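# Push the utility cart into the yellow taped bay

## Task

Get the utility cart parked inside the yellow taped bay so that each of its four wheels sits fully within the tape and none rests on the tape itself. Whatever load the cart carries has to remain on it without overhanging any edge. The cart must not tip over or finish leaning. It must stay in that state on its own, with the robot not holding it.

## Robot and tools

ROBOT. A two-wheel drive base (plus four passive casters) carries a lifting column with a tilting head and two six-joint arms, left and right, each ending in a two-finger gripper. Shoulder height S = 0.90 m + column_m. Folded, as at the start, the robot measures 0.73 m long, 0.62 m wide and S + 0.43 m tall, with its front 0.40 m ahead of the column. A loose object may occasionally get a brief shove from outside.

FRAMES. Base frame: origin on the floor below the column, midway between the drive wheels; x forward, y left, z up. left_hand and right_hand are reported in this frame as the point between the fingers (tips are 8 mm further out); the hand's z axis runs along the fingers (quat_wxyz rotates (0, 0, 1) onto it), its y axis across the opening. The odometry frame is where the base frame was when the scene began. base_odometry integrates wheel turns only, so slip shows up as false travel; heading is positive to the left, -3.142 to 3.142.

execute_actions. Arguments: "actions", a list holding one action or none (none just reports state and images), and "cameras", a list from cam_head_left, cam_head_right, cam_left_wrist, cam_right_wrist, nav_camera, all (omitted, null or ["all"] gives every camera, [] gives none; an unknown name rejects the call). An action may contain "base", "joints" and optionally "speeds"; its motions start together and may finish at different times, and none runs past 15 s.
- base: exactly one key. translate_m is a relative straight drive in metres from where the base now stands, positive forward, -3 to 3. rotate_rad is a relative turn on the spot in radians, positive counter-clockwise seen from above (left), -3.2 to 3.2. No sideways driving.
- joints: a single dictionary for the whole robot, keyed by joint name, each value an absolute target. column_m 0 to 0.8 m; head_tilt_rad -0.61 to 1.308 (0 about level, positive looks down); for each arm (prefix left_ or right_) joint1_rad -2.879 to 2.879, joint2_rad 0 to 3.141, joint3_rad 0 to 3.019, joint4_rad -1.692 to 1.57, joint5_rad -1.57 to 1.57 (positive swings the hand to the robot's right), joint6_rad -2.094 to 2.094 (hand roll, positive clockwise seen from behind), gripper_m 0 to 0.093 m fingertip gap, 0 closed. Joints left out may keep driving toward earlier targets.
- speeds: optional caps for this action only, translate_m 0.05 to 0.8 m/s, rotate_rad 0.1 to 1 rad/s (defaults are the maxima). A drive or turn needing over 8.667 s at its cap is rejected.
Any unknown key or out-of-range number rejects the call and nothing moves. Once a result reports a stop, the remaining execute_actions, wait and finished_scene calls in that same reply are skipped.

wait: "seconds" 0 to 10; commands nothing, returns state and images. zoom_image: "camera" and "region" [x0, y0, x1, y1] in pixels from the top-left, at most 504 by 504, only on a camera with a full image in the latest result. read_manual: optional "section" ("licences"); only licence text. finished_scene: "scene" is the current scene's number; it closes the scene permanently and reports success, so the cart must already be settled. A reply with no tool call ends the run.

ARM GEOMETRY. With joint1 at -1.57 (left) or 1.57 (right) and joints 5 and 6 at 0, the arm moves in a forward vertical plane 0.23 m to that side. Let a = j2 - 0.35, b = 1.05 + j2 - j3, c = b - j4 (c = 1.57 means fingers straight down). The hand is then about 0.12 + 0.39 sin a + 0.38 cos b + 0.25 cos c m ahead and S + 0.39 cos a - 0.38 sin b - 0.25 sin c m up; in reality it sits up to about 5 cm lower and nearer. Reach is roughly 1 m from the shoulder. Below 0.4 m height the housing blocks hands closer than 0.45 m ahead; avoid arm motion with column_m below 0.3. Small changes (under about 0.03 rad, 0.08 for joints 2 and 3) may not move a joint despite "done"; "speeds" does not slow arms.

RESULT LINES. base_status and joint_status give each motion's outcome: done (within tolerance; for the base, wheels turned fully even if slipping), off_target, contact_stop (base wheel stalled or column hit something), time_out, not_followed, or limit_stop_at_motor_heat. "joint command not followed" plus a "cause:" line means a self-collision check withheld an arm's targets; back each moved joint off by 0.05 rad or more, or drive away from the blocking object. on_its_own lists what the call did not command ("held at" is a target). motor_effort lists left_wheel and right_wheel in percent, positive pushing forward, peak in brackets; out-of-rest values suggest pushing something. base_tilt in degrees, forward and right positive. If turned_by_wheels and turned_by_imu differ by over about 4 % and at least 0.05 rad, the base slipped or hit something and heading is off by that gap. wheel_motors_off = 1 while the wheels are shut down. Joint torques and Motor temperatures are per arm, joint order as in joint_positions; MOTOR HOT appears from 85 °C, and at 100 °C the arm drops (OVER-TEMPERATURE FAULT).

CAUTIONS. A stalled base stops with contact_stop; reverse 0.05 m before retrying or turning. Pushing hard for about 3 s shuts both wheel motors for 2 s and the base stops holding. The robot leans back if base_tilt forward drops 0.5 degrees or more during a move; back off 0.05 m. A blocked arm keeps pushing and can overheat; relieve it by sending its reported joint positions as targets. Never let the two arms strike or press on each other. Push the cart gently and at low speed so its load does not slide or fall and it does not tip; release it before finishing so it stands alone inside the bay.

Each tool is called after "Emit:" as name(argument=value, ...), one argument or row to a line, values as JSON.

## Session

Emit:
execute_actions(
  actions=[],
)

Scene clock: 0.00 s.
Joint torques (N m, as the arm reports them, + toward a larger angle): no reading
Motor temperatures (°C, as the motors report them): left_arm=[22 22 21 23 21 23] | right_arm=[22 23 22 21 20 24]
base_odometry: x=+0.000 y=+0.000 heading=+0.000 (m, m, rad; odometry frame)
turned_by_wheels: +0.000 (rad since the last result)
turned_by_imu: +0.000 (rad since the last result)
base_tilt: forward=-0.2 right=-0.9 (deg)
base_status: not commanded
joint_positions: column_m=+0.555 head_tilt_rad=+0.884 left_joint1_rad=-1.548 left_joint2_rad=+0.908 left_joint3_rad=+0.371 left_joint4_rad=-0.982 left_joint5_rad=+0.055 left_joint6_rad=-0.058 left_gripper_m=+0.095 right_joint1_rad=+1.553 right_joint2_rad=+0.861 right_joint3_rad=+0.409 right_joint4_rad=-0.904 right_joint5_rad=+0.028 right_joint6_rad=-0.057 right_gripper_m=+0.095
joint_status: not commanded
wheel_motors_off: 0
motor_effort: left_wheel=+3 right_wheel=+6 (%)
left_hand: x=+0.1179 y=+0.2193 z=+1.2673 quat_wxyz=(+0.477, +0.048, -0.877, +0.004) (m; base frame)
right_hand: x=+0.1588 y=-0.2342 z=+1.2461 quat_wxyz=(+0.405, +0.024, -0.914, +0.006) (m; base frame)
pictures: cam_head_left, cam_head_right, cam_left_wrist, cam_right_wrist, nav_camera
Images, in order (width x height): cam_head_left 504x504, cam_head_right 504x504, cam_left_wrist 616x616, cam_right_wrist 616x616, nav_camera 504x504.

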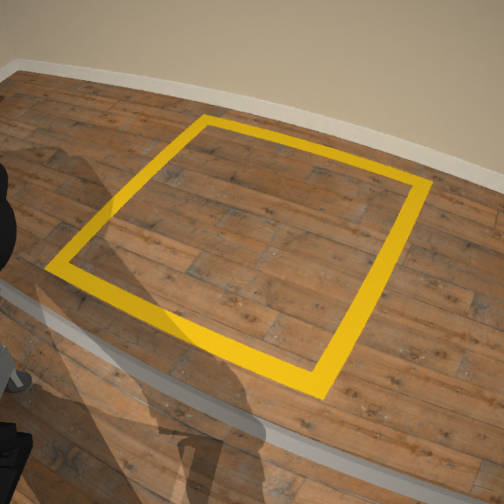

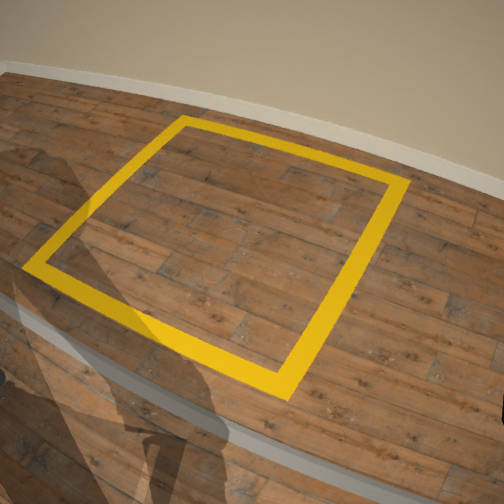

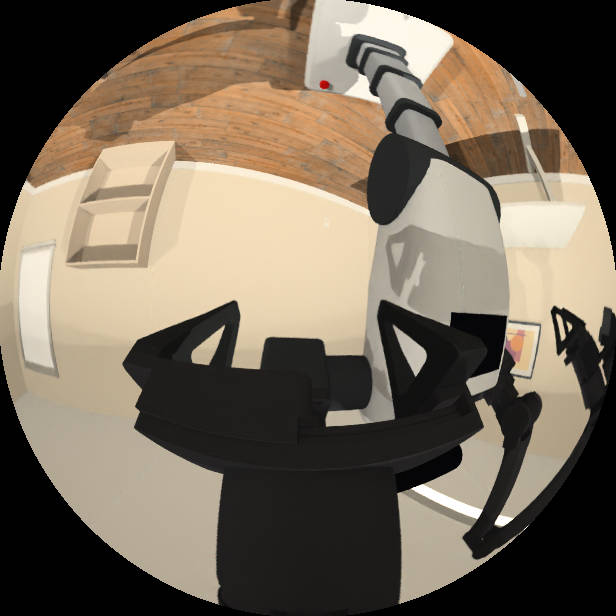

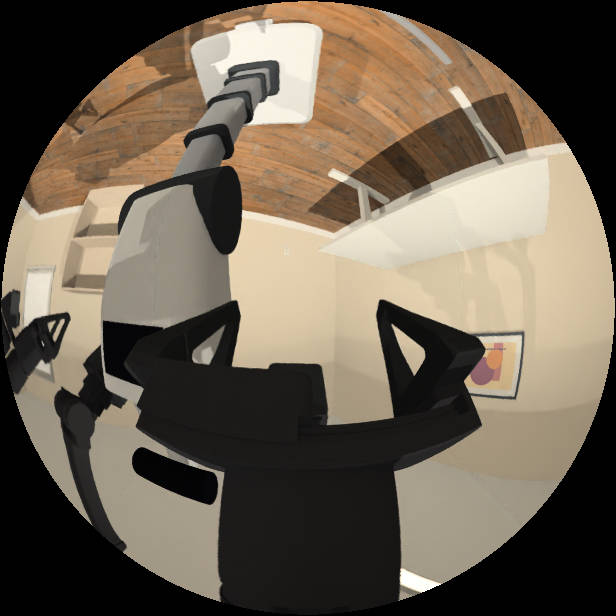

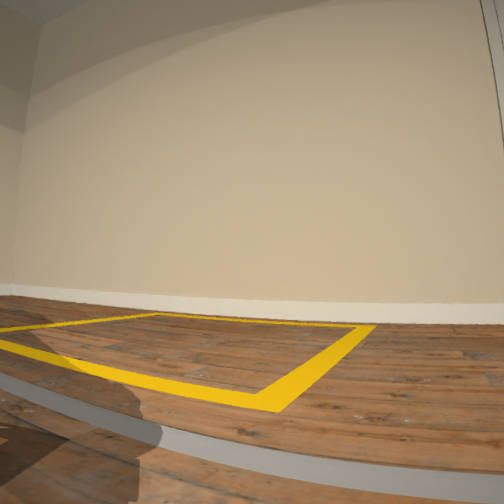

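Emit:
execute_actions(
  actions=[
    {"base":{"rotate_rad":0.9}},
  ],
  cameras=["cam_head_left","nav_camera"],
)

Scene clock: 2.73 s.
Joint torques (N m, as the arm reports them, + toward a larger angle): left_arm=[ 0.81 -5.23 -0.86 -1.44  0.16 -0.05] | right_arm=[-0.45 -8.25 -0.32 -1.38  0.02  0.06]
Motor temperatures (°C, as the motors report them): left_arm=[22 22 21 23 21 23] | right_arm=[22 23 22 21 20 24]
base_odometry: x=+0.000 y=+0.000 heading=+0.898 (m, m, rad; odometry frame)
turned_by_wheels: +0.898 (rad since the last result)
turned_by_imu: +0.907 (rad since the last result)
base_tilt: forward=-0.2 right=-1.0 (deg)
base_status: done
joint_positions: column_m=+0.555 head_tilt_rad=+0.884 left_joint1_rad=-1.548 left_joint2_rad=+0.908 left_joint3_rad=+0.371 left_joint4_rad=-0.982 left_joint5_rad=+0.055 left_joint6_rad=-0.058 left_gripper_m=+0.095 right_joint1_rad=+1.553 right_joint2_rad=+0.861 right_joint3_rad=+0.409 right_joint4_rad=-0.904 right_joint5_rad=+0.028 right_joint6_rad=-0.057 right_gripper_m=+0.095
joint_status: not commanded
wheel_motors_off: 0
motor_effort: left_wheel=-7(36) right_wheel=+8(41) (%)
left_hand: x=+0.1179 y=+0.2193 z=+1.2673 quat_wxyz=(+0.477, +0.048, -0.877, +0.004) (m; base frame)
right_hand: x=+0.1588 y=-0.2342 z=+1.2461 quat_wxyz=(+0.405, +0.024, -0.914, +0.006) (m; base frame)
pictures: cam_head_left, nav_camera
Images, in order (width x height): cam_head_left 504x504, nav_camera 504x504.

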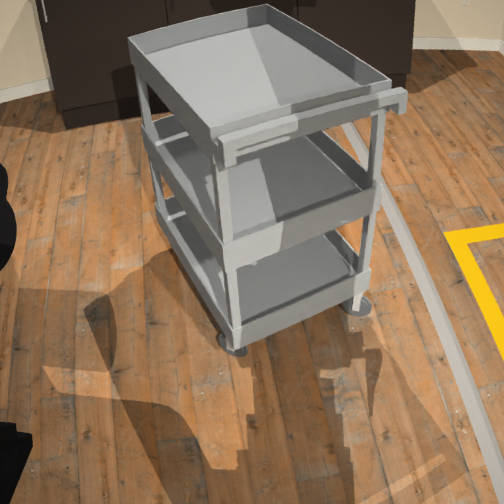

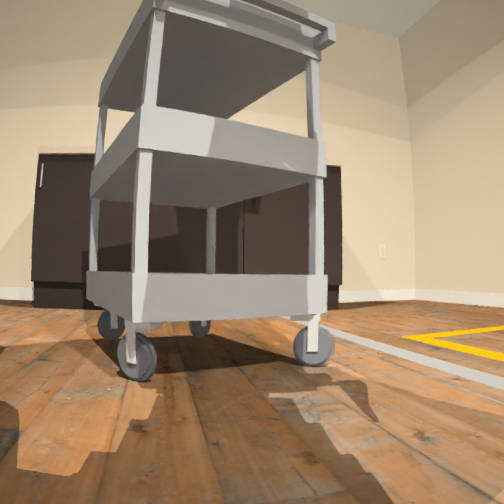

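Emit:
execute_actions(
  actions=[
    {"base":{"rotate_rad":-0.6},"joints":{"column_m":0.5}},
  ],
  cameras=[],
)

Emit:
execute_actions(
  actions=[
    {"base":{"translate_m":0.46}},
  ],
  cameras=[],
)

Emit:
execute_actions(
  actions=[
    {"base":{"rotate_rad":1.02}},
  ],
  cameras=[],
)

Emit:
execute_actions(
  actions=[
    {"joints":{"column_m":0.4,"left_joint1_rad":-1.75,"left_joint2_rad":1.2,"left_joint3_rad":1.3,"left_joint4_rad":-0.62,"left_joint5_rad":0,"left_joint6_rad":-1.57,"right_joint1_rad":1.75,"right_joint2_rad":1.2,"right_joint3_rad":1.3,"right_joint4_rad":-0.62,"right_joint5_rad":0,"right_joint6_rad":1.57}},
  ],
)

Scene clock: 5.83 s.
Joint torques (N m, as the arm reports them, + toward a larger angle): left_arm=[ 0.52 -5.29 -0.85 -1.36  0.16 -0.05] | right_arm=[-0.52 -8.29 -0.39 -1.35  0.02  0.05]
Motor temperatures (°C, as the motors report them): left_arm=[22 22 21 23 21 23] | right_arm=[22 23 22 21 20 24]
base_odometry: x=+0.000 y=+0.000 heading=+0.300 (m, m, rad; odometry frame)
turned_by_wheels: -0.599 (rad since the last result)
turned_by_imu: -0.606 (rad since the last result)
base_tilt: forward=-0.3 right=-1.0 (deg)
base_status: done
joint_positions: column_m=+0.500 head_tilt_rad=+0.884 left_joint1_rad=-1.548 left_joint2_rad=+0.908 left_joint3_rad=+0.371 left_joint4_rad=-0.982 left_joint5_rad=+0.055 left_joint6_rad=-0.058 left_gripper_m=+0.095 right_joint1_rad=+1.553 right_joint2_rad=+0.861 right_joint3_rad=+0.409 right_joint4_rad=-0.904 right_joint5_rad=+0.028 right_joint6_rad=-0.057 right_gripper_m=+0.095
joint_status: all done
wheel_motors_off: 0
motor_effort: left_wheel=+5(23) right_wheel=-7(28) (%)
left_hand: x=+0.1179 y=+0.2193 z=+1.2122 quat_wxyz=(+0.477, +0.048, -0.877, +0.004) (m; base frame)
right_hand: x=+0.1588 y=-0.2342 z=+1.1910 quat_wxyz=(+0.405, +0.024, -0.914, +0.006) (m; base frame)
pictures: none
No camera images: the call's "cameras" was empty. Leave "cameras" out to get every camera's image.

Scene clock: 8.30 s.
Joint torques (N m, as the arm reports them, + toward a larger angle): left_arm=[ 0.79 -4.89 -0.94 -1.43  0.16 -0.06] | right_arm=[-0.43 -8.43 -0.6  -1.39  0.03  0.06]
Motor temperatures (°C, as the motors report them): left_arm=[22 22 21 23 21 23] | right_arm=[22 23 22 21 20 24]
base_odometry: x=+0.440 y=+0.136 heading=+0.301 (m, m, rad; odometry frame)
turned_by_wheels: +0.002 (rad since the last result)
turned_by_imu: +0.003 (rad since the last result)
base_tilt: forward=-0.3 right=-1.0 (deg)
base_status: done
joint_positions: column_m=+0.500 head_tilt_rad=+0.884 left_joint1_rad=-1.548 left_joint2_rad=+0.908 left_joint3_rad=+0.372 left_joint4_rad=-0.982 left_joint5_rad=+0.055 left_joint6_rad=-0.058 left_gripper_m=+0.095 right_joint1_rad=+1.553 right_joint2_rad=+0.861 right_joint3_rad=+0.411 right_joint4_rad=-0.904 right_joint5_rad=+0.028 right_joint6_rad=-0.057 right_gripper_m=+0.095
joint_status: not commanded
wheel_motors_off: 0
motor_effort: left_wheel=+2(58) right_wheel=-3(63) (%)
left_hand: x=+0.1185 y=+0.2194 z=+1.2119 quat_wxyz=(+0.477, +0.048, -0.878, +0.004) (m; base frame)
right_hand: x=+0.1599 y=-0.2342 z=+1.1907 quat_wxyz=(+0.404, +0.024, -0.914, +0.006) (m; base frame)
pictures: none
No camera images: the call's "cameras" was empty. Leave "cameras" out to get every camera's image.

Scene clock: 10.90 s.
Joint torques (N m, as the arm reports them, + toward a larger angle): left_arm=[ 0.48 -4.9  -1.   -1.42  0.19 -0.06] | right_arm=[-0.57 -8.29 -0.51 -1.35  0.03  0.05]
Motor temperatures (°C, as the motors report them): left_arm=[22 22 21 23 21 23] | right_arm=[22 23 22 21 20 24]
base_odometry: x=+0.440 y=+0.136 heading=+1.320 (m, m, rad; odometry frame)
turned_by_wheels: +1.019 (rad since the last result)
turned_by_imu: +1.028 (rad since the last result)
base_tilt: forward=-0.2 right=-0.9 (deg)
base_status: done
joint_positions: column_m=+0.500 head_tilt_rad=+0.884 left_joint1_rad=-1.548 left_joint2_rad=+0.908 left_joint3_rad=+0.372 left_joint4_rad=-0.982 left_joint5_rad=+0.055 left_joint6_rad=-0.058 left_gripper_m=+0.095 right_joint1_rad=+1.553 right_joint2_rad=+0.861 right_joint3_rad=+0.411 right_joint4_rad=-0.904 right_joint5_rad=+0.028 right_joint6_rad=-0.057 right_gripper_m=+0.095
joint_status: not commanded
wheel_motors_off: 0
motor_effort: left_wheel=-7(46) right_wheel=+9(41) (%)
left_hand: x=+0.1185 y=+0.2194 z=+1.2119 quat_wxyz=(+0.477, +0.048, -0.878, +0.004) (m; base frame)
right_hand: x=+0.1599 y=-0.2342 z=+1.1907 quat_wxyz=(+0.404, +0.024, -0.914, +0.006) (m; base frame)
pictures: none
No camera images: the call's "cameras" was empty. Leave "cameras" out to get every camera's image.

Scene clock: 12.77 s.
Joint torques (N m, as the arm reports them, + toward a larger angle): left_arm=[ -0.11 -13.72   6.57   0.09   0.17  -0.15] | right_arm=[  0.46 -19.18   6.16   0.64  -0.03   0.17]
Motor temperatures (°C, as the motors report them): left_arm=[22 22 21 23 21 23] | right_arm=[22 23 22 21 20 24]
base_odometry: x=+0.440 y=+0.136 heading=+1.320 (m, m, rad; odometry frame)
turned_by_wheels: +0.000 (rad since the last result)
turned_by_imu: +0.000 (rad since the last result)
base_tilt: forward=-0.3 right=-0.9 (deg)
base_status: not commanded
joint_positions: column_m=+0.400 head_tilt_rad=+0.884 left_joint1_rad=-1.755 left_joint2_rad=+1.196 left_joint3_rad=+1.282 left_joint4_rad=-0.621 left_joint5_rad=+0.000 left_joint6_rad=-1.558 left_gripper_m=+0.095 right_joint1_rad=+1.756 right_joint2_rad=+1.197 right_joint3_rad=+1.288 right_joint4_rad=-0.629 right_joint5_rad=+0.001 right_joint6_rad=+1.561 right_gripper_m=+0.095
joint_status: all done
wheel_motors_off: 0
motor_effort: left_wheel=-10(12) right_wheel=+12(17) (%)
left_hand: x=+0.6244 y=+0.1256 z=+1.0051 quat_wxyz=(+0.060, +0.666, -0.741, +0.053) (m; base frame)
right_hand: x=+0.6250 y=-0.1266 z=+1.0057 quat_wxyz=(+0.061, -0.667, -0.741, -0.051) (m; base frame)
pictures: cam_head_left, cam_head_right, cam_left_wrist, cam_right_wrist, nav_camera
Images, in order (width x height): cam_head_left 504x504, cam_head_right 504x504, cam_left_wrist 616x616, cam_right_wrist 616x616, nav_camera 504x504.

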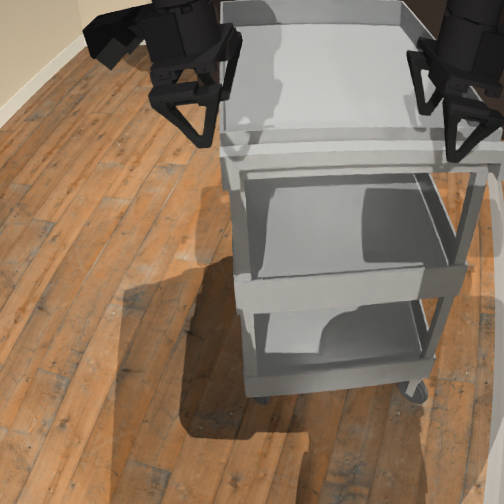

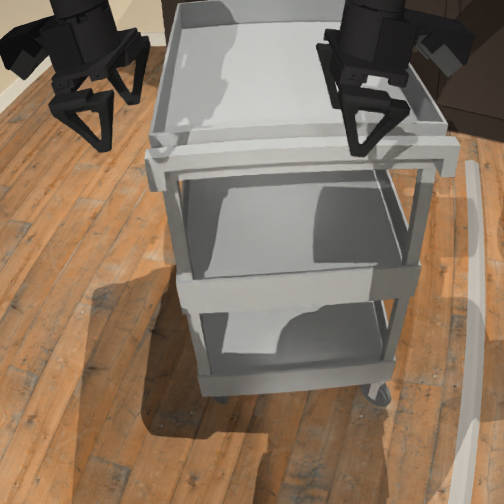

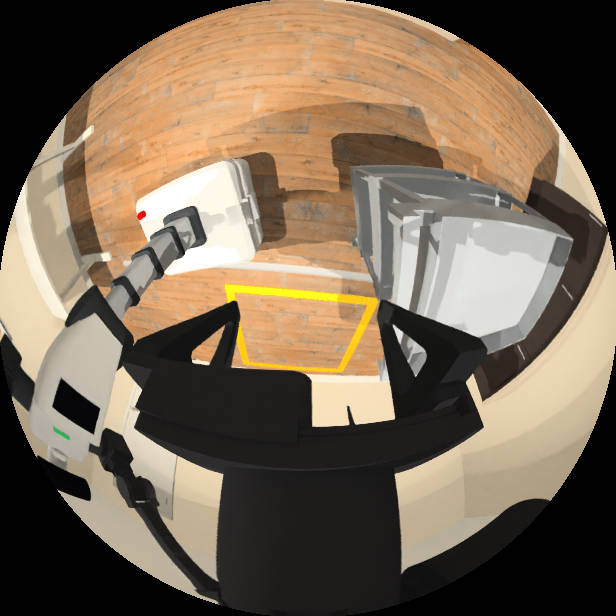

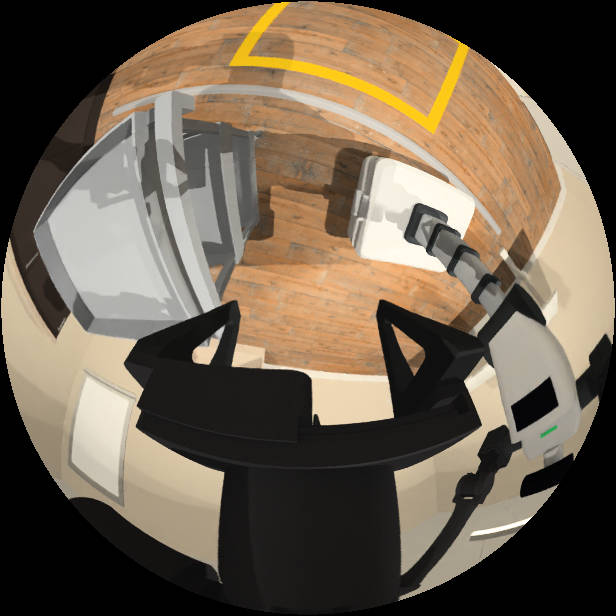

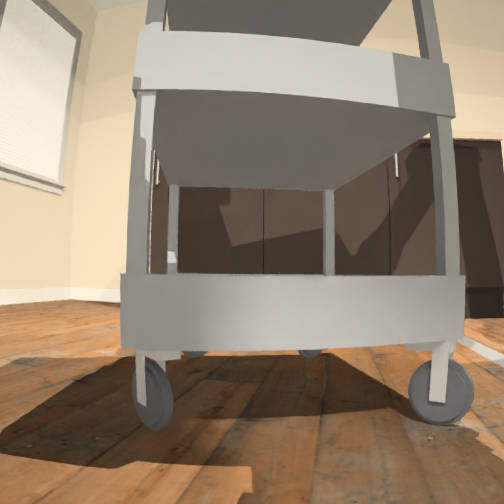

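Emit:
execute_actions(
  actions=[
    {"base":{"rotate_rad":-0.09},"joints":{"left_joint1_rad":-1.79,"right_joint1_rad":1.79}},
  ],
  cameras=[],
)

Emit:
execute_actions(
  actions=[
    {"base":{"translate_m":0.14},"joints":{"column_m":0.33,"head_tilt_rad":0.8}},
  ],
  cameras=["cam_head_left","cam_left_wrist","cam_right_wrist"],
)

Scene clock: 14.17 s.
Joint torques (N m, as the arm reports them, + toward a larger angle): left_arm=[ -1.08 -14.05   6.5    0.05   0.19  -0.14] | right_arm=[  1.16 -19.18   6.09   0.68  -0.02   0.17]
Motor temperatures (°C, as the motors report them): left_arm=[22 23 21 23 21 23] | right_arm=[22 24 23 21 20 24]
base_odometry: x=+0.440 y=+0.136 heading=+1.231 (m, m, rad; odometry frame)
turned_by_wheels: -0.089 (rad since the last result)
turned_by_imu: -0.090 (rad since the last result)
base_tilt: forward=-0.2 right=-1.0 (deg)
base_status: done
joint_positions: column_m=+0.400 head_tilt_rad=+0.884 left_joint1_rad=-1.790 left_joint2_rad=+1.196 left_joint3_rad=+1.282 left_joint4_rad=-0.621 left_joint5_rad=+0.000 left_joint6_rad=-1.558 left_gripper_m=+0.095 right_joint1_rad=+1.791 right_joint2_rad=+1.197 right_joint3_rad=+1.288 right_joint4_rad=-0.629 right_joint5_rad=+0.000 right_joint6_rad=+1.561 right_gripper_m=+0.095
joint_status: all done
wheel_motors_off: 0
motor_effort: left_wheel=+8(22) right_wheel=-8(24) (%)
left_hand: x=+0.6225 y=+0.1075 z=+1.0083 quat_wxyz=(+0.070, +0.659, -0.746, +0.063) (m; base frame)
right_hand: x=+0.6231 y=-0.1078 z=+1.0091 quat_wxyz=(+0.072, -0.660, -0.746, -0.062) (m; base frame)
pictures: none
No camera images: the call's "cameras" was empty. Leave "cameras" out to get every camera's image.

Scene clock: 15.73 s.
Joint torques (N m, as the arm reports them, + toward a larger angle): left_arm=[ -0.74 -14.07   6.51   0.13   0.18  -0.14] | right_arm=[  1.28 -19.39   6.06   0.59  -0.03   0.17]
Motor temperatures (°C, as the motors report them): left_arm=[22 23 21 23 21 23] | right_arm=[22 24 23 21 20 24]
base_odometry: x=+0.486 y=+0.268 heading=+1.233 (m, m, rad; odometry frame)
turned_by_wheels: +0.002 (rad since the last result)
turned_by_imu: +0.002 (rad since the last result)
base_tilt: forward=-0.3 right=-1.0 (deg)
base_status: done
joint_positions: column_m=+0.330 head_tilt_rad=+0.815 left_joint1_rad=-1.790 left_joint2_rad=+1.196 left_joint3_rad=+1.284 left_joint4_rad=-0.621 left_joint5_rad=+0.000 left_joint6_rad=-1.558 left_gripper_m=+0.095 right_joint1_rad=+1.791 right_joint2_rad=+1.197 right_joint3_rad=+1.288 right_joint4_rad=-0.629 right_joint5_rad=+0.000 right_joint6_rad=+1.561 right_gripper_m=+0.095
joint_status: all done
wheel_motors_off: 0
motor_effort: left_wheel=+0(58) right_wheel=+1(66) (%)
left_hand: x=+0.6231 y=+0.1075 z=+0.9385 quat_wxyz=(+0.070, +0.659, -0.746, +0.064) (m; base frame)
right_hand: x=+0.6235 y=-0.1078 z=+0.9392 quat_wxyz=(+0.072, -0.660, -0.746, -0.062) (m; base frame)
pictures: cam_head_left, cam_left_wrist, cam_right_wrist
Images, in order (width x height): cam_head_left 504x504, cam_left_wrist 616x616, cam_right_wrist 616x616.

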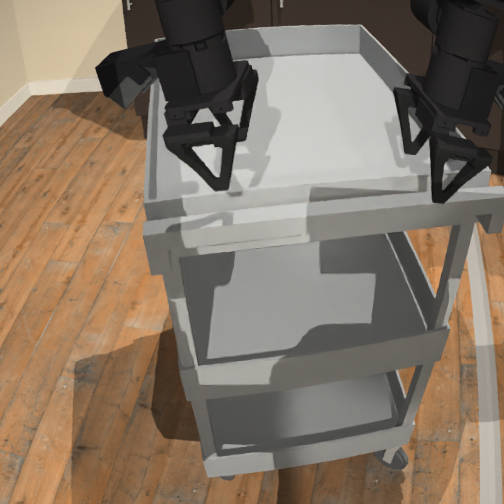

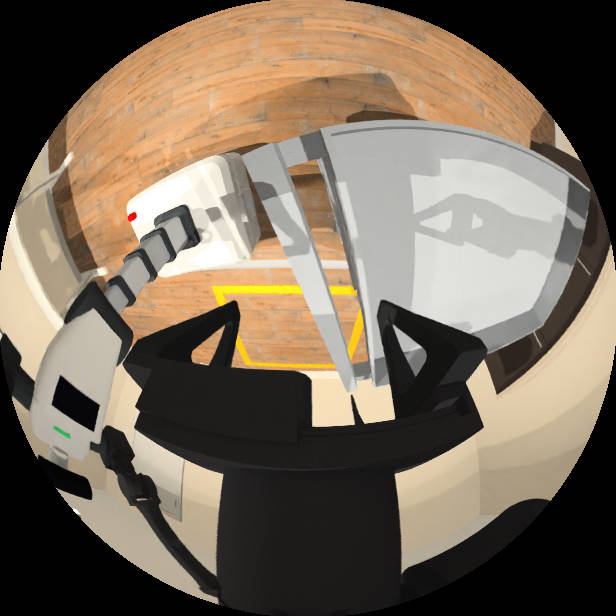

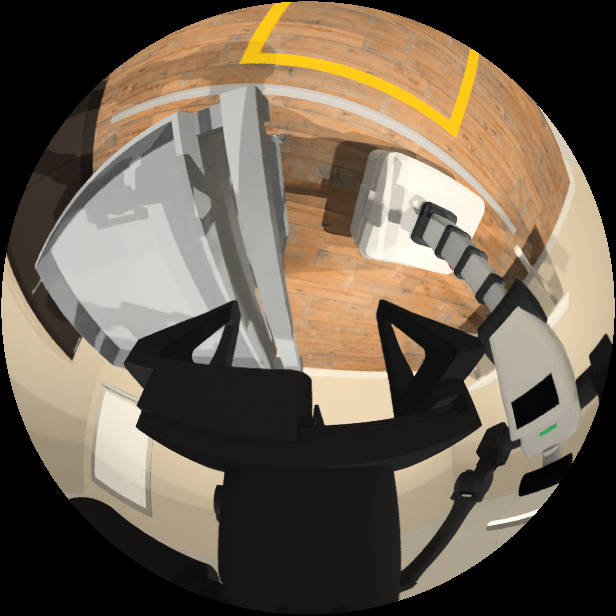

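Emit:
execute_actions(
  actions=[
    {"joints":{"column_m":0.29,"left_joint6_rad":-1.8,"right_joint6_rad":1.45,"right_joint2_rad":1.3,"right_joint3_rad":1.43,"right_joint4_rad":-0.64,"left_gripper_m":0.065,"right_gripper_m":0.065}},
  ],
  cameras=["cam_head_left","cam_left_wrist","cam_right_wrist"],
)

Scene clock: 17.23 s.
Joint torques (N m, as the arm reports them, + toward a larger angle): left_arm=[ -0.96 -14.24   6.44   0.13   0.2   -0.16] | right_arm=[  1.47 -20.44   7.18  -0.05  -0.03  -0.04]
Motor temperatures (°C, as the motors report them): left_arm=[22 23 22 23 21 23] | right_arm=[22 24 23 21 20 24]
base_odometry: x=+0.486 y=+0.268 heading=+1.233 (m, m, rad; odometry frame)
turned_by_wheels: +0.000 (rad since the last result)
turned_by_imu: +0.000 (rad since the last result)
base_tilt: forward=-0.3 right=-0.9 (deg)
base_status: not commanded
joint_positions: column_m=+0.290 head_tilt_rad=+0.815 left_joint1_rad=-1.790 left_joint2_rad=+1.196 left_joint3_rad=+1.284 left_joint4_rad=-0.621 left_joint5_rad=+0.000 left_joint6_rad=-1.788 left_gripper_m=+0.065 right_joint1_rad=+1.791 right_joint2_rad=+1.296 right_joint3_rad=+1.406 right_joint4_rad=-0.631 right_joint5_rad=+0.000 right_joint6_rad=+1.458 right_gripper_m=+0.065
joint_status: all done
wheel_motors_off: 0
motor_effort: left_wheel=+2(3) right_wheel=-1(5) (%)
left_hand: x=+0.6231 y=+0.1075 z=+0.8985 quat_wxyz=(+0.077, +0.740, -0.666, +0.055) (m; base frame)
right_hand: x=+0.6566 y=-0.0993 z=+0.8744 quat_wxyz=(+0.062, -0.621, -0.778, -0.072) (m; base frame)
pictures: cam_head_left, cam_left_wrist, cam_right_wrist
Images, in order (width x height): cam_head_left 504x504, cam_left_wrist 616x616, cam_right_wrist 616x616.

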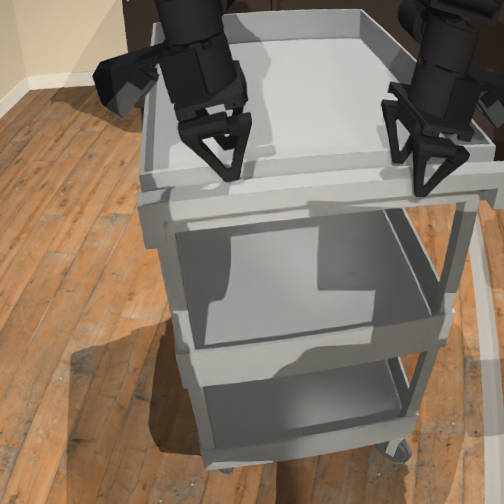

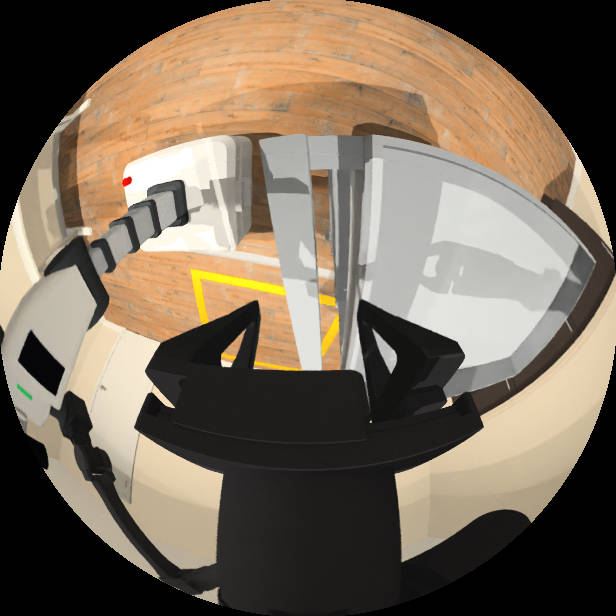

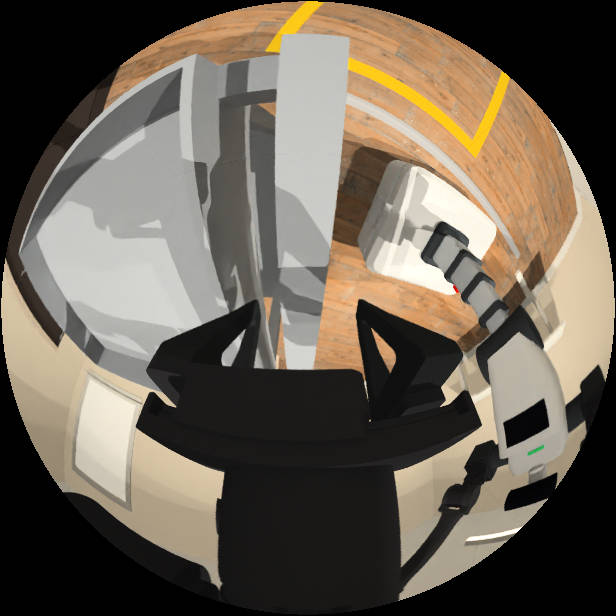

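Emit:
execute_actions(
  actions=[
    {"joints":{"column_m":0.225,"left_gripper_m":0.055,"right_gripper_m":0.055}},
  ],
  cameras=["cam_head_left"],
)

Emit:
execute_actions(
  actions=[
    {"joints":{"left_gripper_m":0,"right_gripper_m":0}},
  ],
  cameras=["cam_head_left","cam_left_wrist"],
)

Scene clock: 18.93 s.
Joint torques (N m, as the arm reports them, + toward a larger angle): left_arm=[ -0.71 -14.21   6.5    0.52   0.1   -0.09] | right_arm=[  1.37 -19.6    7.21   0.05  -0.04  -0.04]
Motor temperatures (°C, as the motors report them): left_arm=[22 24 22 23 21 23] | right_arm=[22 25 23 21 20 24]
base_odometry: x=+0.486 y=+0.268 heading=+1.233 (m, m, rad; odometry frame)
turned_by_wheels: +0.000 (rad since the last result)
turned_by_imu: +0.000 (rad since the last result)
base_tilt: forward=-0.3 right=-1.0 (deg)
base_status: not commanded
joint_positions: column_m=+0.225 head_tilt_rad=+0.815 left_joint1_rad=-1.793 left_joint2_rad=+1.196 left_joint3_rad=+1.284 left_joint4_rad=-0.632 left_joint5_rad=+0.003 left_joint6_rad=-1.796 left_gripper_m=+0.055 right_joint1_rad=+1.793 right_joint2_rad=+1.287 right_joint3_rad=+1.406 right_joint4_rad=-0.634 right_joint5_rad=+0.001 right_joint6_rad=+1.458 right_gripper_m=+0.055
joint_status: all done
wheel_motors_off: 0
motor_effort: left_wheel=+5(6) right_wheel=+0(3) (%)
left_hand: x=+0.6201 y=+0.1057 z=+0.8340 quat_wxyz=(+0.082, +0.742, -0.663, +0.052) (m; base frame)
right_hand: x=+0.6588 y=-0.0990 z=+0.8145 quat_wxyz=(+0.061, -0.621, -0.778, -0.075) (m; base frame)
pictures: cam_head_left
Images, in order (width x height): cam_head_left 504x504.

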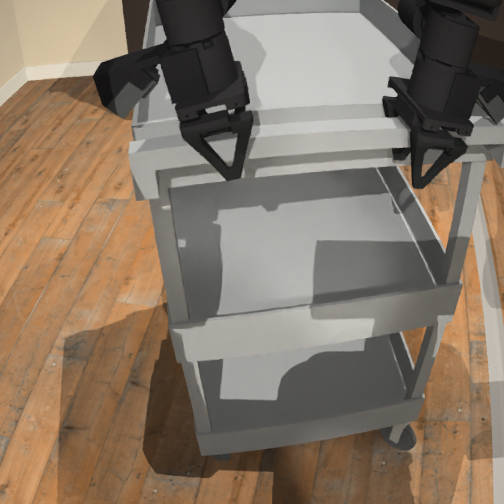

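Scene clock: 19.53 s.
Joint torques (N m, as the arm reports them, + toward a larger angle): left_arm=[ -0.53 -14.12   6.62   0.56   0.03   0.22] | right_arm=[  1.5  -19.94   6.58  -0.07  -0.01  -0.41]
Motor temperatures (°C, as the motors report them): left_arm=[22 24 22 23 21 23] | right_arm=[22 25 23 21 20 24]
base_odometry: x=+0.486 y=+0.268 heading=+1.233 (m, m, rad; odometry frame)
turned_by_wheels: +0.000 (rad since the last result)
turned_by_imu: +0.000 (rad since the last result)
base_tilt: forward=-0.3 right=-0.9 (deg)
base_status: not commanded
joint_positions: column_m=+0.225 head_tilt_rad=+0.815 left_joint1_rad=-1.794 left_joint2_rad=+1.196 left_joint3_rad=+1.281 left_joint4_rad=-0.635 left_joint5_rad=+0.005 left_joint6_rad=-1.829 left_gripper_m=+0.025 right_joint1_rad=+1.793 right_joint2_rad=+1.289 right_joint3_rad=+1.415 right_joint4_rad=-0.630 right_joint5_rad=-0.001 right_joint6_rad=+1.488 right_gripper_m=+0.022
joint_status: left_gripper_m off_target (ended at +0.025, target +0.000); right_gripper_m off_target (ended at +0.022, target +0.000)
wheel_motors_off: 0
motor_effort: left_wheel=+4(10) right_wheel=-6(8) (%)
left_hand: x=+0.6179 y=+0.1051 z=+0.8338 quat_wxyz=(+0.086, +0.753, -0.651, +0.049) (m; base frame)
right_hand: x=+0.6641 y=-0.0986 z=+0.8156 quat_wxyz=(+0.058, -0.633, -0.768, -0.078) (m; base frame)
pictures: cam_head_left, cam_left_wrist
Images, in order (width x height): cam_head_left 504x504, cam_left_wrist 616x616.

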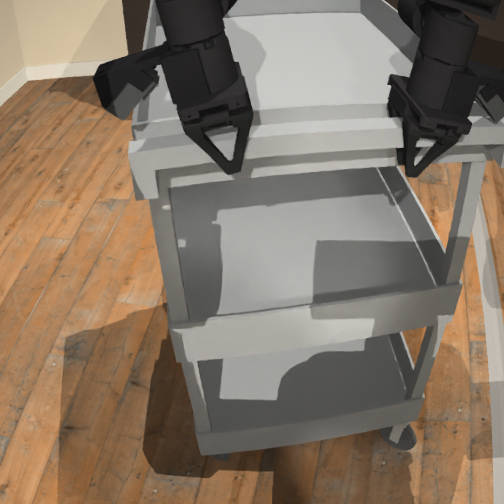

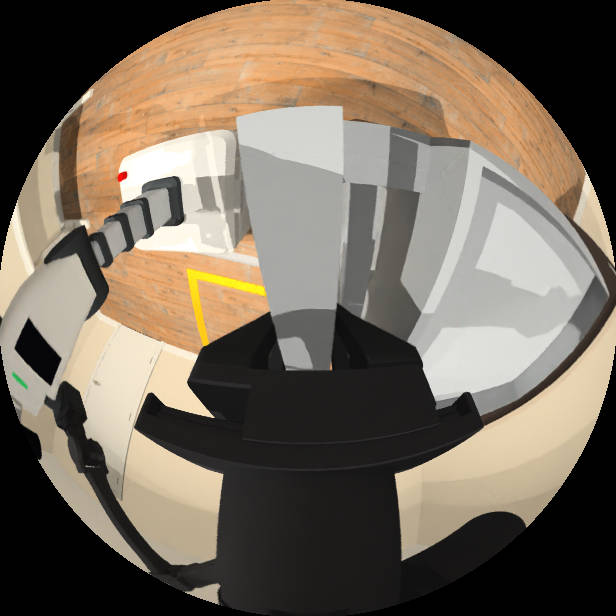

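Emit:
execute_actions(
  actions=[
    {"base":{"rotate_rad":-0.7},"speeds":{"rotate_rad":0.25},"joints":{"head_tilt_rad":1.0}},
  ],
  cameras=["cam_head_left","cam_head_right","nav_camera"],
)

Scene clock: 26.40 s.
Joint torques (N m, as the arm reports them, + toward a larger angle): left_arm=[ -3.39 -10.81   3.56   0.16   0.77  -0.02] | right_arm=[ -0.73 -26.06  -0.86  -3.38   1.12  -0.88]
Motor temperatures (°C, as the motors report them): left_arm=[22 24 22 23 21 24] | right_arm=[22 26 23 21 21 24]
base_odometry: x=+0.487 y=+0.268 heading=+0.561 (m, m, rad; odometry frame)
turned_by_wheels: -0.673 (rad since the last result)
turned_by_imu: -0.668 (rad since the last result)
base_tilt: forward=-0.2 right=-1.0 (deg)
base_status: rotate_rad off_target (by the wheels' count: -0.673 of -0.700)
joint_positions: column_m=+0.225 head_tilt_rad=+1.000 left_joint1_rad=-1.745 left_joint2_rad=+1.144 left_joint3_rad=+1.334 left_joint4_rad=-0.618 left_joint5_rad=-0.017 left_joint6_rad=-1.803 left_gripper_m=+0.024 right_joint1_rad=+1.828 right_joint2_rad=+1.347 right_joint3_rad=+1.511 right_joint4_rad=-0.545 right_joint5_rad=-0.034 right_joint6_rad=+1.525 right_gripper_m=+0.023
joint_status: all done
wheel_motors_off: 0
motor_effort: left_wheel=+13(58) right_wheel=-25(95) (%)
left_hand: x=+0.6691 y=+0.1362 z=+0.8689 quat_wxyz=(+0.024, +0.757, -0.649, +0.080) (m; base frame)
right_hand: x=+0.7141 y=-0.0646 z=+0.8147 quat_wxyz=(+0.041, -0.640, -0.754, -0.143) (m; base frame)
pictures: cam_head_left, cam_head_right, nav_camera
Images, in order (width x height): cam_head_left 504x504, cam_head_right 504x504, nav_camera 504x504.

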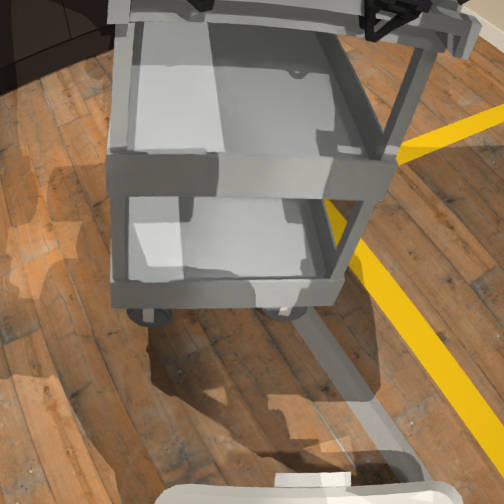

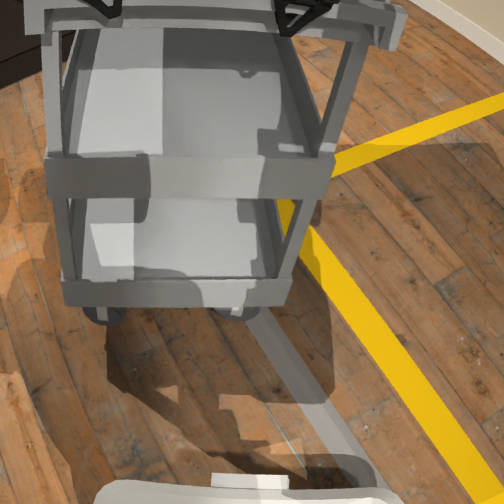

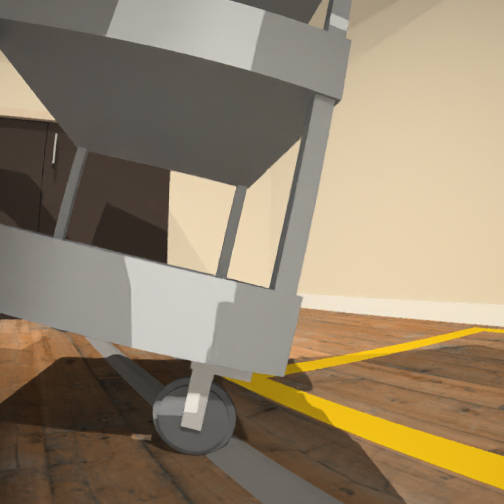

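Emit:
execute_actions(
  actions=[
    {"base":{"rotate_rad":0.22},"speeds":{"rotate_rad":0.15}},
  ],
  cameras=["nav_camera"],
)

Emit:
execute_actions(
  actions=[
    {"joints":{"column_m":0.30}},
  ],
  cameras=["cam_head_left","nav_camera"],
)

Scene clock: 28.90 s.
Joint torques (N m, as the arm reports them, + toward a larger angle): left_arm=[ -3.52 -14.54   5.01  -0.9    0.79  -0.11] | right_arm=[ -1.16 -22.09   3.19  -1.3    0.34  -0.82]
Motor temperatures (°C, as the motors report them): left_arm=[23 24 22 23 21 24] | right_arm=[22 27 23 21 21 24]
base_odometry: x=+0.487 y=+0.268 heading=+0.780 (m, m, rad; odometry frame)
turned_by_wheels: +0.219 (rad since the last result)
turned_by_imu: +0.224 (rad since the last result)
base_tilt: forward=-0.2 right=-0.9 (deg)
base_status: done
joint_positions: column_m=+0.225 head_tilt_rad=+1.000 left_joint1_rad=-1.746 left_joint2_rad=+1.197 left_joint3_rad=+1.305 left_joint4_rad=-0.587 left_joint5_rad=-0.018 left_joint6_rad=-1.794 left_gripper_m=+0.024 right_joint1_rad=+1.832 right_joint2_rad=+1.313 right_joint3_rad=+1.460 right_joint4_rad=-0.597 right_joint5_rad=-0.011 right_joint6_rad=+1.523 right_gripper_m=+0.023
joint_status: not commanded
wheel_motors_off: 0
motor_effort: left_wheel=+0(13) right_wheel=+2(23) (%)
left_hand: x=+0.6459 y=+0.1329 z=+0.8338 quat_wxyz=(+0.039, +0.753, -0.654, +0.060) (m; base frame)
right_hand: x=+0.6858 y=-0.0714 z=+0.8190 quat_wxyz=(+0.057, -0.639, -0.759, -0.112) (m; base frame)
pictures: nav_camera
Images, in order (width x height): nav_camera 504x504.

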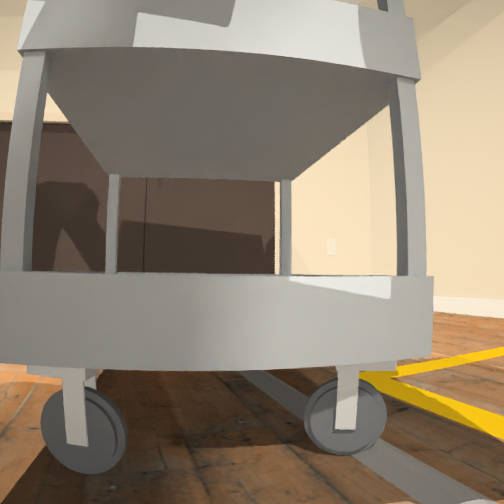

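Scene clock: 30.47 s.
Joint torques (N m, as the arm reports them, + toward a larger angle): left_arm=[ -2.35 -22.32   5.66  -1.55   0.69   0.23] | right_arm=[  1.92 -28.38   5.54  -2.11   0.23  -0.69]
Motor temperatures (°C, as the motors report them): left_arm=[23 25 22 23 21 24] | right_arm=[22 27 23 21 21 24]
base_odometry: x=+0.487 y=+0.268 heading=+0.780 (m, m, rad; odometry frame)
turned_by_wheels: +0.000 (rad since the last result)
turned_by_imu: -0.001 (rad since the last result)
base_tilt: forward=-0.3 right=-0.9 (deg)
base_status: not commanded
joint_positions: column_m=+0.300 head_tilt_rad=+1.000 left_joint1_rad=-1.772 left_joint2_rad=+1.306 left_joint3_rad=+1.281 left_joint4_rad=-0.571 left_joint5_rad=-0.014 left_joint6_rad=-1.834 left_gripper_m=+0.025 right_joint1_rad=+1.788 right_joint2_rad=+1.391 right_joint3_rad=+1.418 right_joint4_rad=-0.584 right_joint5_rad=-0.008 right_joint6_rad=+1.512 right_gripper_m=+0.022
joint_status: all done
wheel_motors_off: 0
motor_effort: left_wheel=-6(6) right_wheel=+20(20) (%)
left_hand: x=+0.5980 y=+0.1125 z=+0.8515 quat_wxyz=(+0.084, +0.757, -0.648, +0.019) (m; base frame)
right_hand: x=+0.6406 y=-0.0924 z=+0.8364 quat_wxyz=(+0.079, -0.641, -0.761, -0.059) (m; base frame)
pictures: cam_head_left, nav_camera
Images, in order (width x height): cam_head_left 504x504, nav_camera 504x504.

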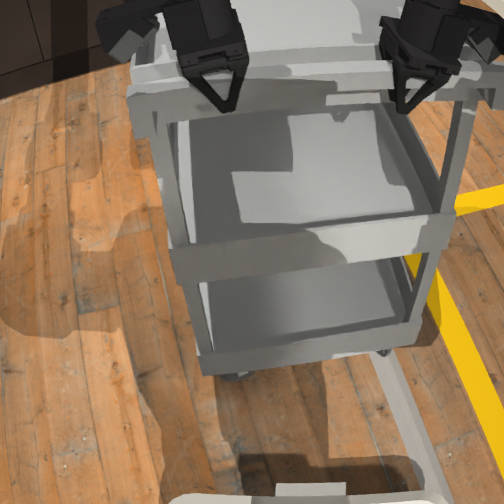

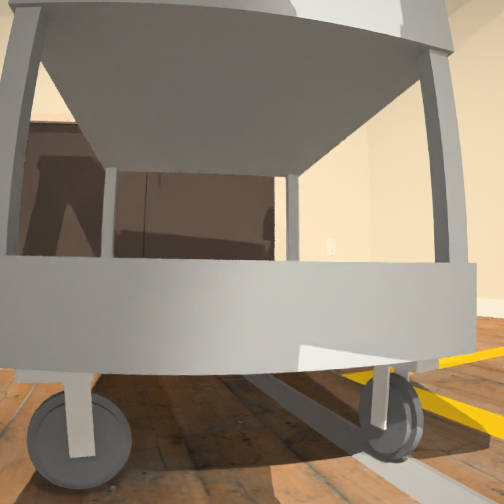

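Lifting works. A bit more, then turn.

Emit:
execute_actions(
  actions=[
    {"joints":{"column_m":0.34},"base":{"rotate_rad":-0.4},"speeds":{"rotate_rad":0.15}},
  ],
  cameras=["cam_head_left","nav_camera"],
)

Scene clock: 34.00 s.
Joint torques (N m, as the arm reports them, + toward a larger angle): left_arm=[ -2.07 -24.52   6.22  -2.3    0.55   0.27] | right_arm=[  3.33 -30.69   5.73  -1.74   0.2   -0.83]
Motor temperatures (°C, as the motors report them): left_arm=[23 26 23 23 21 24] | right_arm=[22 29 23 21 21 24]
base_odometry: x=+0.487 y=+0.268 heading=+0.381 (m, m, rad; odometry frame)
turned_by_wheels: -0.399 (rad since the last result)
turned_by_imu: -0.403 (rad since the last result)
base_tilt: forward=-0.3 right=-1.0 (deg)
base_status: done
joint_positions: column_m=+0.340 head_tilt_rad=+1.000 left_joint1_rad=-1.778 left_joint2_rad=+1.348 left_joint3_rad=+1.267 left_joint4_rad=-0.550 left_joint5_rad=-0.010 left_joint6_rad=-1.839 left_gripper_m=+0.025 right_joint1_rad=+1.774 right_joint2_rad=+1.430 right_joint3_rad=+1.411 right_joint4_rad=-0.596 right_joint5_rad=-0.006 right_joint6_rad=+1.524 right_gripper_m=+0.022
joint_status: all done
wheel_motors_off: 0
motor_effort: left_wheel=+2(25) right_wheel=-11(55) (%)
left_hand: x=+0.5791 y=+0.1060 z=+0.8704 quat_wxyz=(+0.097, +0.756, -0.648, +0.007) (m; base frame)
right_hand: x=+0.6200 y=-0.0995 z=+0.8542 quat_wxyz=(+0.094, -0.646, -0.757, -0.033) (m; base frame)
pictures: cam_head_left, nav_camera
Images, in order (width x height): cam_head_left 504x504, nav_camera 504x504.

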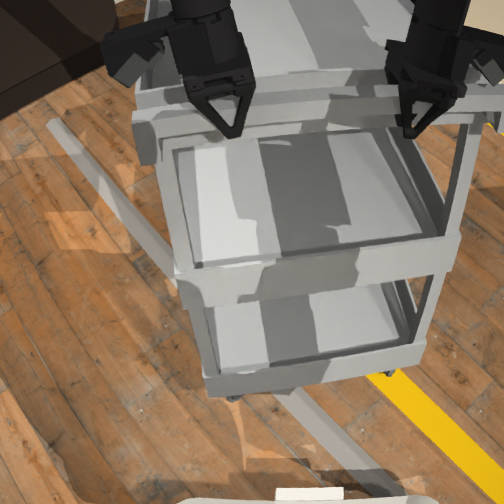

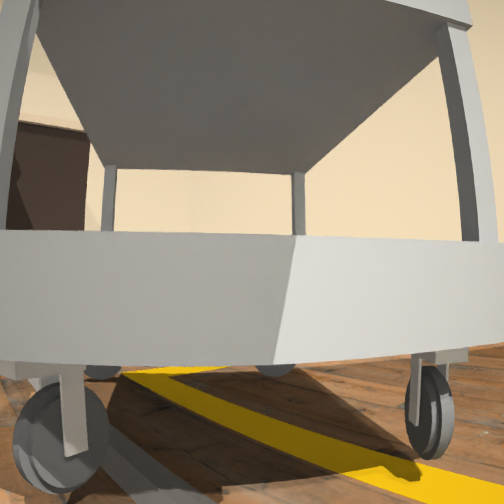

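Emit:
execute_actions(
  actions=[
    {"base":{"rotate_rad":-0.55},"speeds":{"rotate_rad":0.2}},
  ],
  cameras=["cam_head_left","cam_head_right","nav_camera"],
)

Scene clock: 40.13 s.
Joint torques (N m, as the arm reports them, + toward a larger angle): left_arm=[ -2.28 -25.     6.32  -2.38   0.49   0.28] | right_arm=[  2.81 -31.63   5.56  -1.94   0.07  -0.8 ]
Motor temperatures (°C, as the motors report them): left_arm=[23 29 23 23 21 24] | right_arm=[22 31 24 21 21 24]
base_odometry: x=+0.487 y=+0.268 heading=-0.169 (m, m, rad; odometry frame)
turned_by_wheels: -0.549 (rad since the last result)
turned_by_imu: -0.554 (rad since the last result)
base_tilt: forward=-0.2 right=-1.0 (deg)
base_status: done
joint_positions: column_m=+0.340 head_tilt_rad=+1.000 left_joint1_rad=-1.775 left_joint2_rad=+1.349 left_joint3_rad=+1.265 left_joint4_rad=-0.548 left_joint5_rad=-0.009 left_joint6_rad=-1.841 left_gripper_m=+0.026 right_joint1_rad=+1.777 right_joint2_rad=+1.433 right_joint3_rad=+1.412 right_joint4_rad=-0.591 right_joint5_rad=-0.003 right_joint6_rad=+1.522 right_gripper_m=+0.022
joint_status: not commanded
wheel_motors_off: 0
motor_effort: left_wheel=+1(28) right_wheel=-6(55) (%)
left_hand: x=+0.5780 y=+0.1079 z=+0.8693 quat_wxyz=(+0.097, +0.757, -0.646, +0.006) (m; base frame)
right_hand: x=+0.6201 y=-0.0978 z=+0.8530 quat_wxyz=(+0.093, -0.645, -0.758, -0.034) (m; base frame)
pictures: cam_head_left, cam_head_right, nav_camera
Images, in order (width x height): cam_head_left 504x504, cam_head_right 504x504, nav_camera 504x504.

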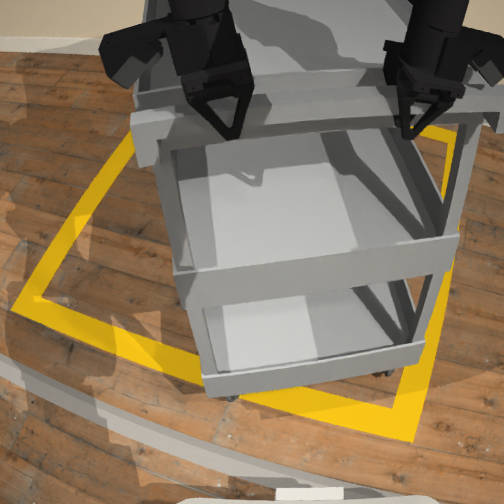

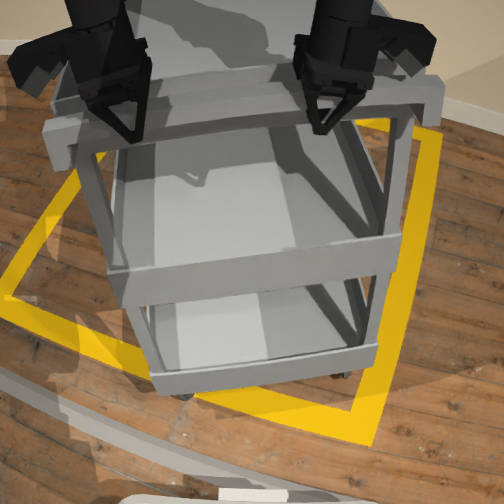

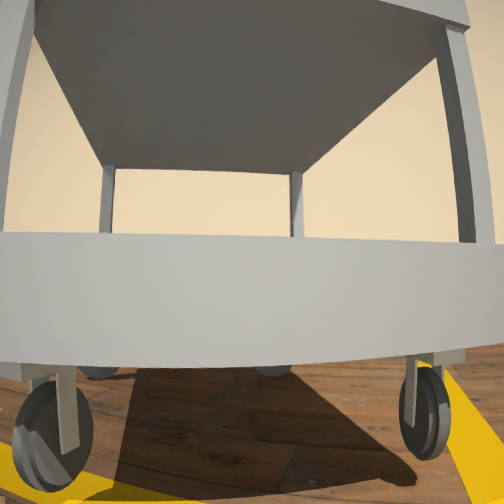

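Emit:
execute_actions(
  actions=[
    {"joints":{"column_m":0.235},"base":{"translate_m":0.05},"speeds":{"translate_m":0.08}},
  ],
  cameras=[],
)

Emit:
execute_actions(
  actions=[
    {"joints":{"column_m":0.25,"left_joint2_rad":1.32,"left_joint3_rad":1.52,"left_joint4_rad":-0.72,"right_joint2_rad":1.42,"right_joint3_rad":1.67,"right_joint4_rad":-0.76}},
  ],
  cameras=[],
)

Emit:
execute_actions(
  actions=[
    {"joints":{"column_m":0.265,"left_joint2_rad":1.45,"left_joint3_rad":1.75,"left_joint4_rad":-0.82,"right_joint2_rad":1.55,"right_joint3_rad":1.92,"right_joint4_rad":-0.89}},
  ],
  cameras=["cam_head_left","cam_head_right","nav_camera"],
)

Scene clock: 41.93 s.
Joint torques (N m, as the arm reports them, + toward a larger angle): left_arm=[ -2.07 -24.77   6.36  -1.68   0.4    0.46] | right_arm=[  2.5  -31.2    5.63  -1.78   0.04  -0.61]
Motor temperatures (°C, as the motors report them): left_arm=[23 30 23 23 21 24] | right_arm=[22 31 24 21 21 24]
base_odometry: x=+0.536 y=+0.260 heading=-0.169 (m, m, rad; odometry frame)
turned_by_wheels: -0.001 (rad since the last result)
turned_by_imu: -0.001 (rad since the last result)
base_tilt: forward=-0.2 right=-0.9 (deg)
base_status: done
joint_positions: column_m=+0.340 head_tilt_rad=+1.001 left_joint1_rad=-1.775 left_joint2_rad=+1.346 left_joint3_rad=+1.265 left_joint4_rad=-0.569 left_joint5_rad=-0.006 left_joint6_rad=-1.857 left_gripper_m=+0.026 right_joint1_rad=+1.780 right_joint2_rad=+1.429 right_joint3_rad=+1.409 right_joint4_rad=-0.598 right_joint5_rad=-0.002 right_joint6_rad=+1.507 right_gripper_m=+0.022
joint_status: column_m contact_stop (moved +0.000 of -0.105)
wheel_motors_off: 0
on_its_own: column_m is held at +0.340, not at your +0.235, since a contact_stop
motor_effort: left_wheel=+1(44) right_wheel=+1(45) (%)
left_hand: x=+0.5738 y=+0.1082 z=+0.8710 quat_wxyz=(+0.103, +0.761, -0.640, -0.002) (m; base frame)
right_hand: x=+0.6185 y=-0.0968 z=+0.8550 quat_wxyz=(+0.095, -0.638, -0.763, -0.033) (m; base frame)
pictures: none
No camera images: the call's "cameras" was empty. Leave "cameras" out to get every camera's image.

not run: a stop came earlier in this reply.

not run: a stop came earlier in this reply.


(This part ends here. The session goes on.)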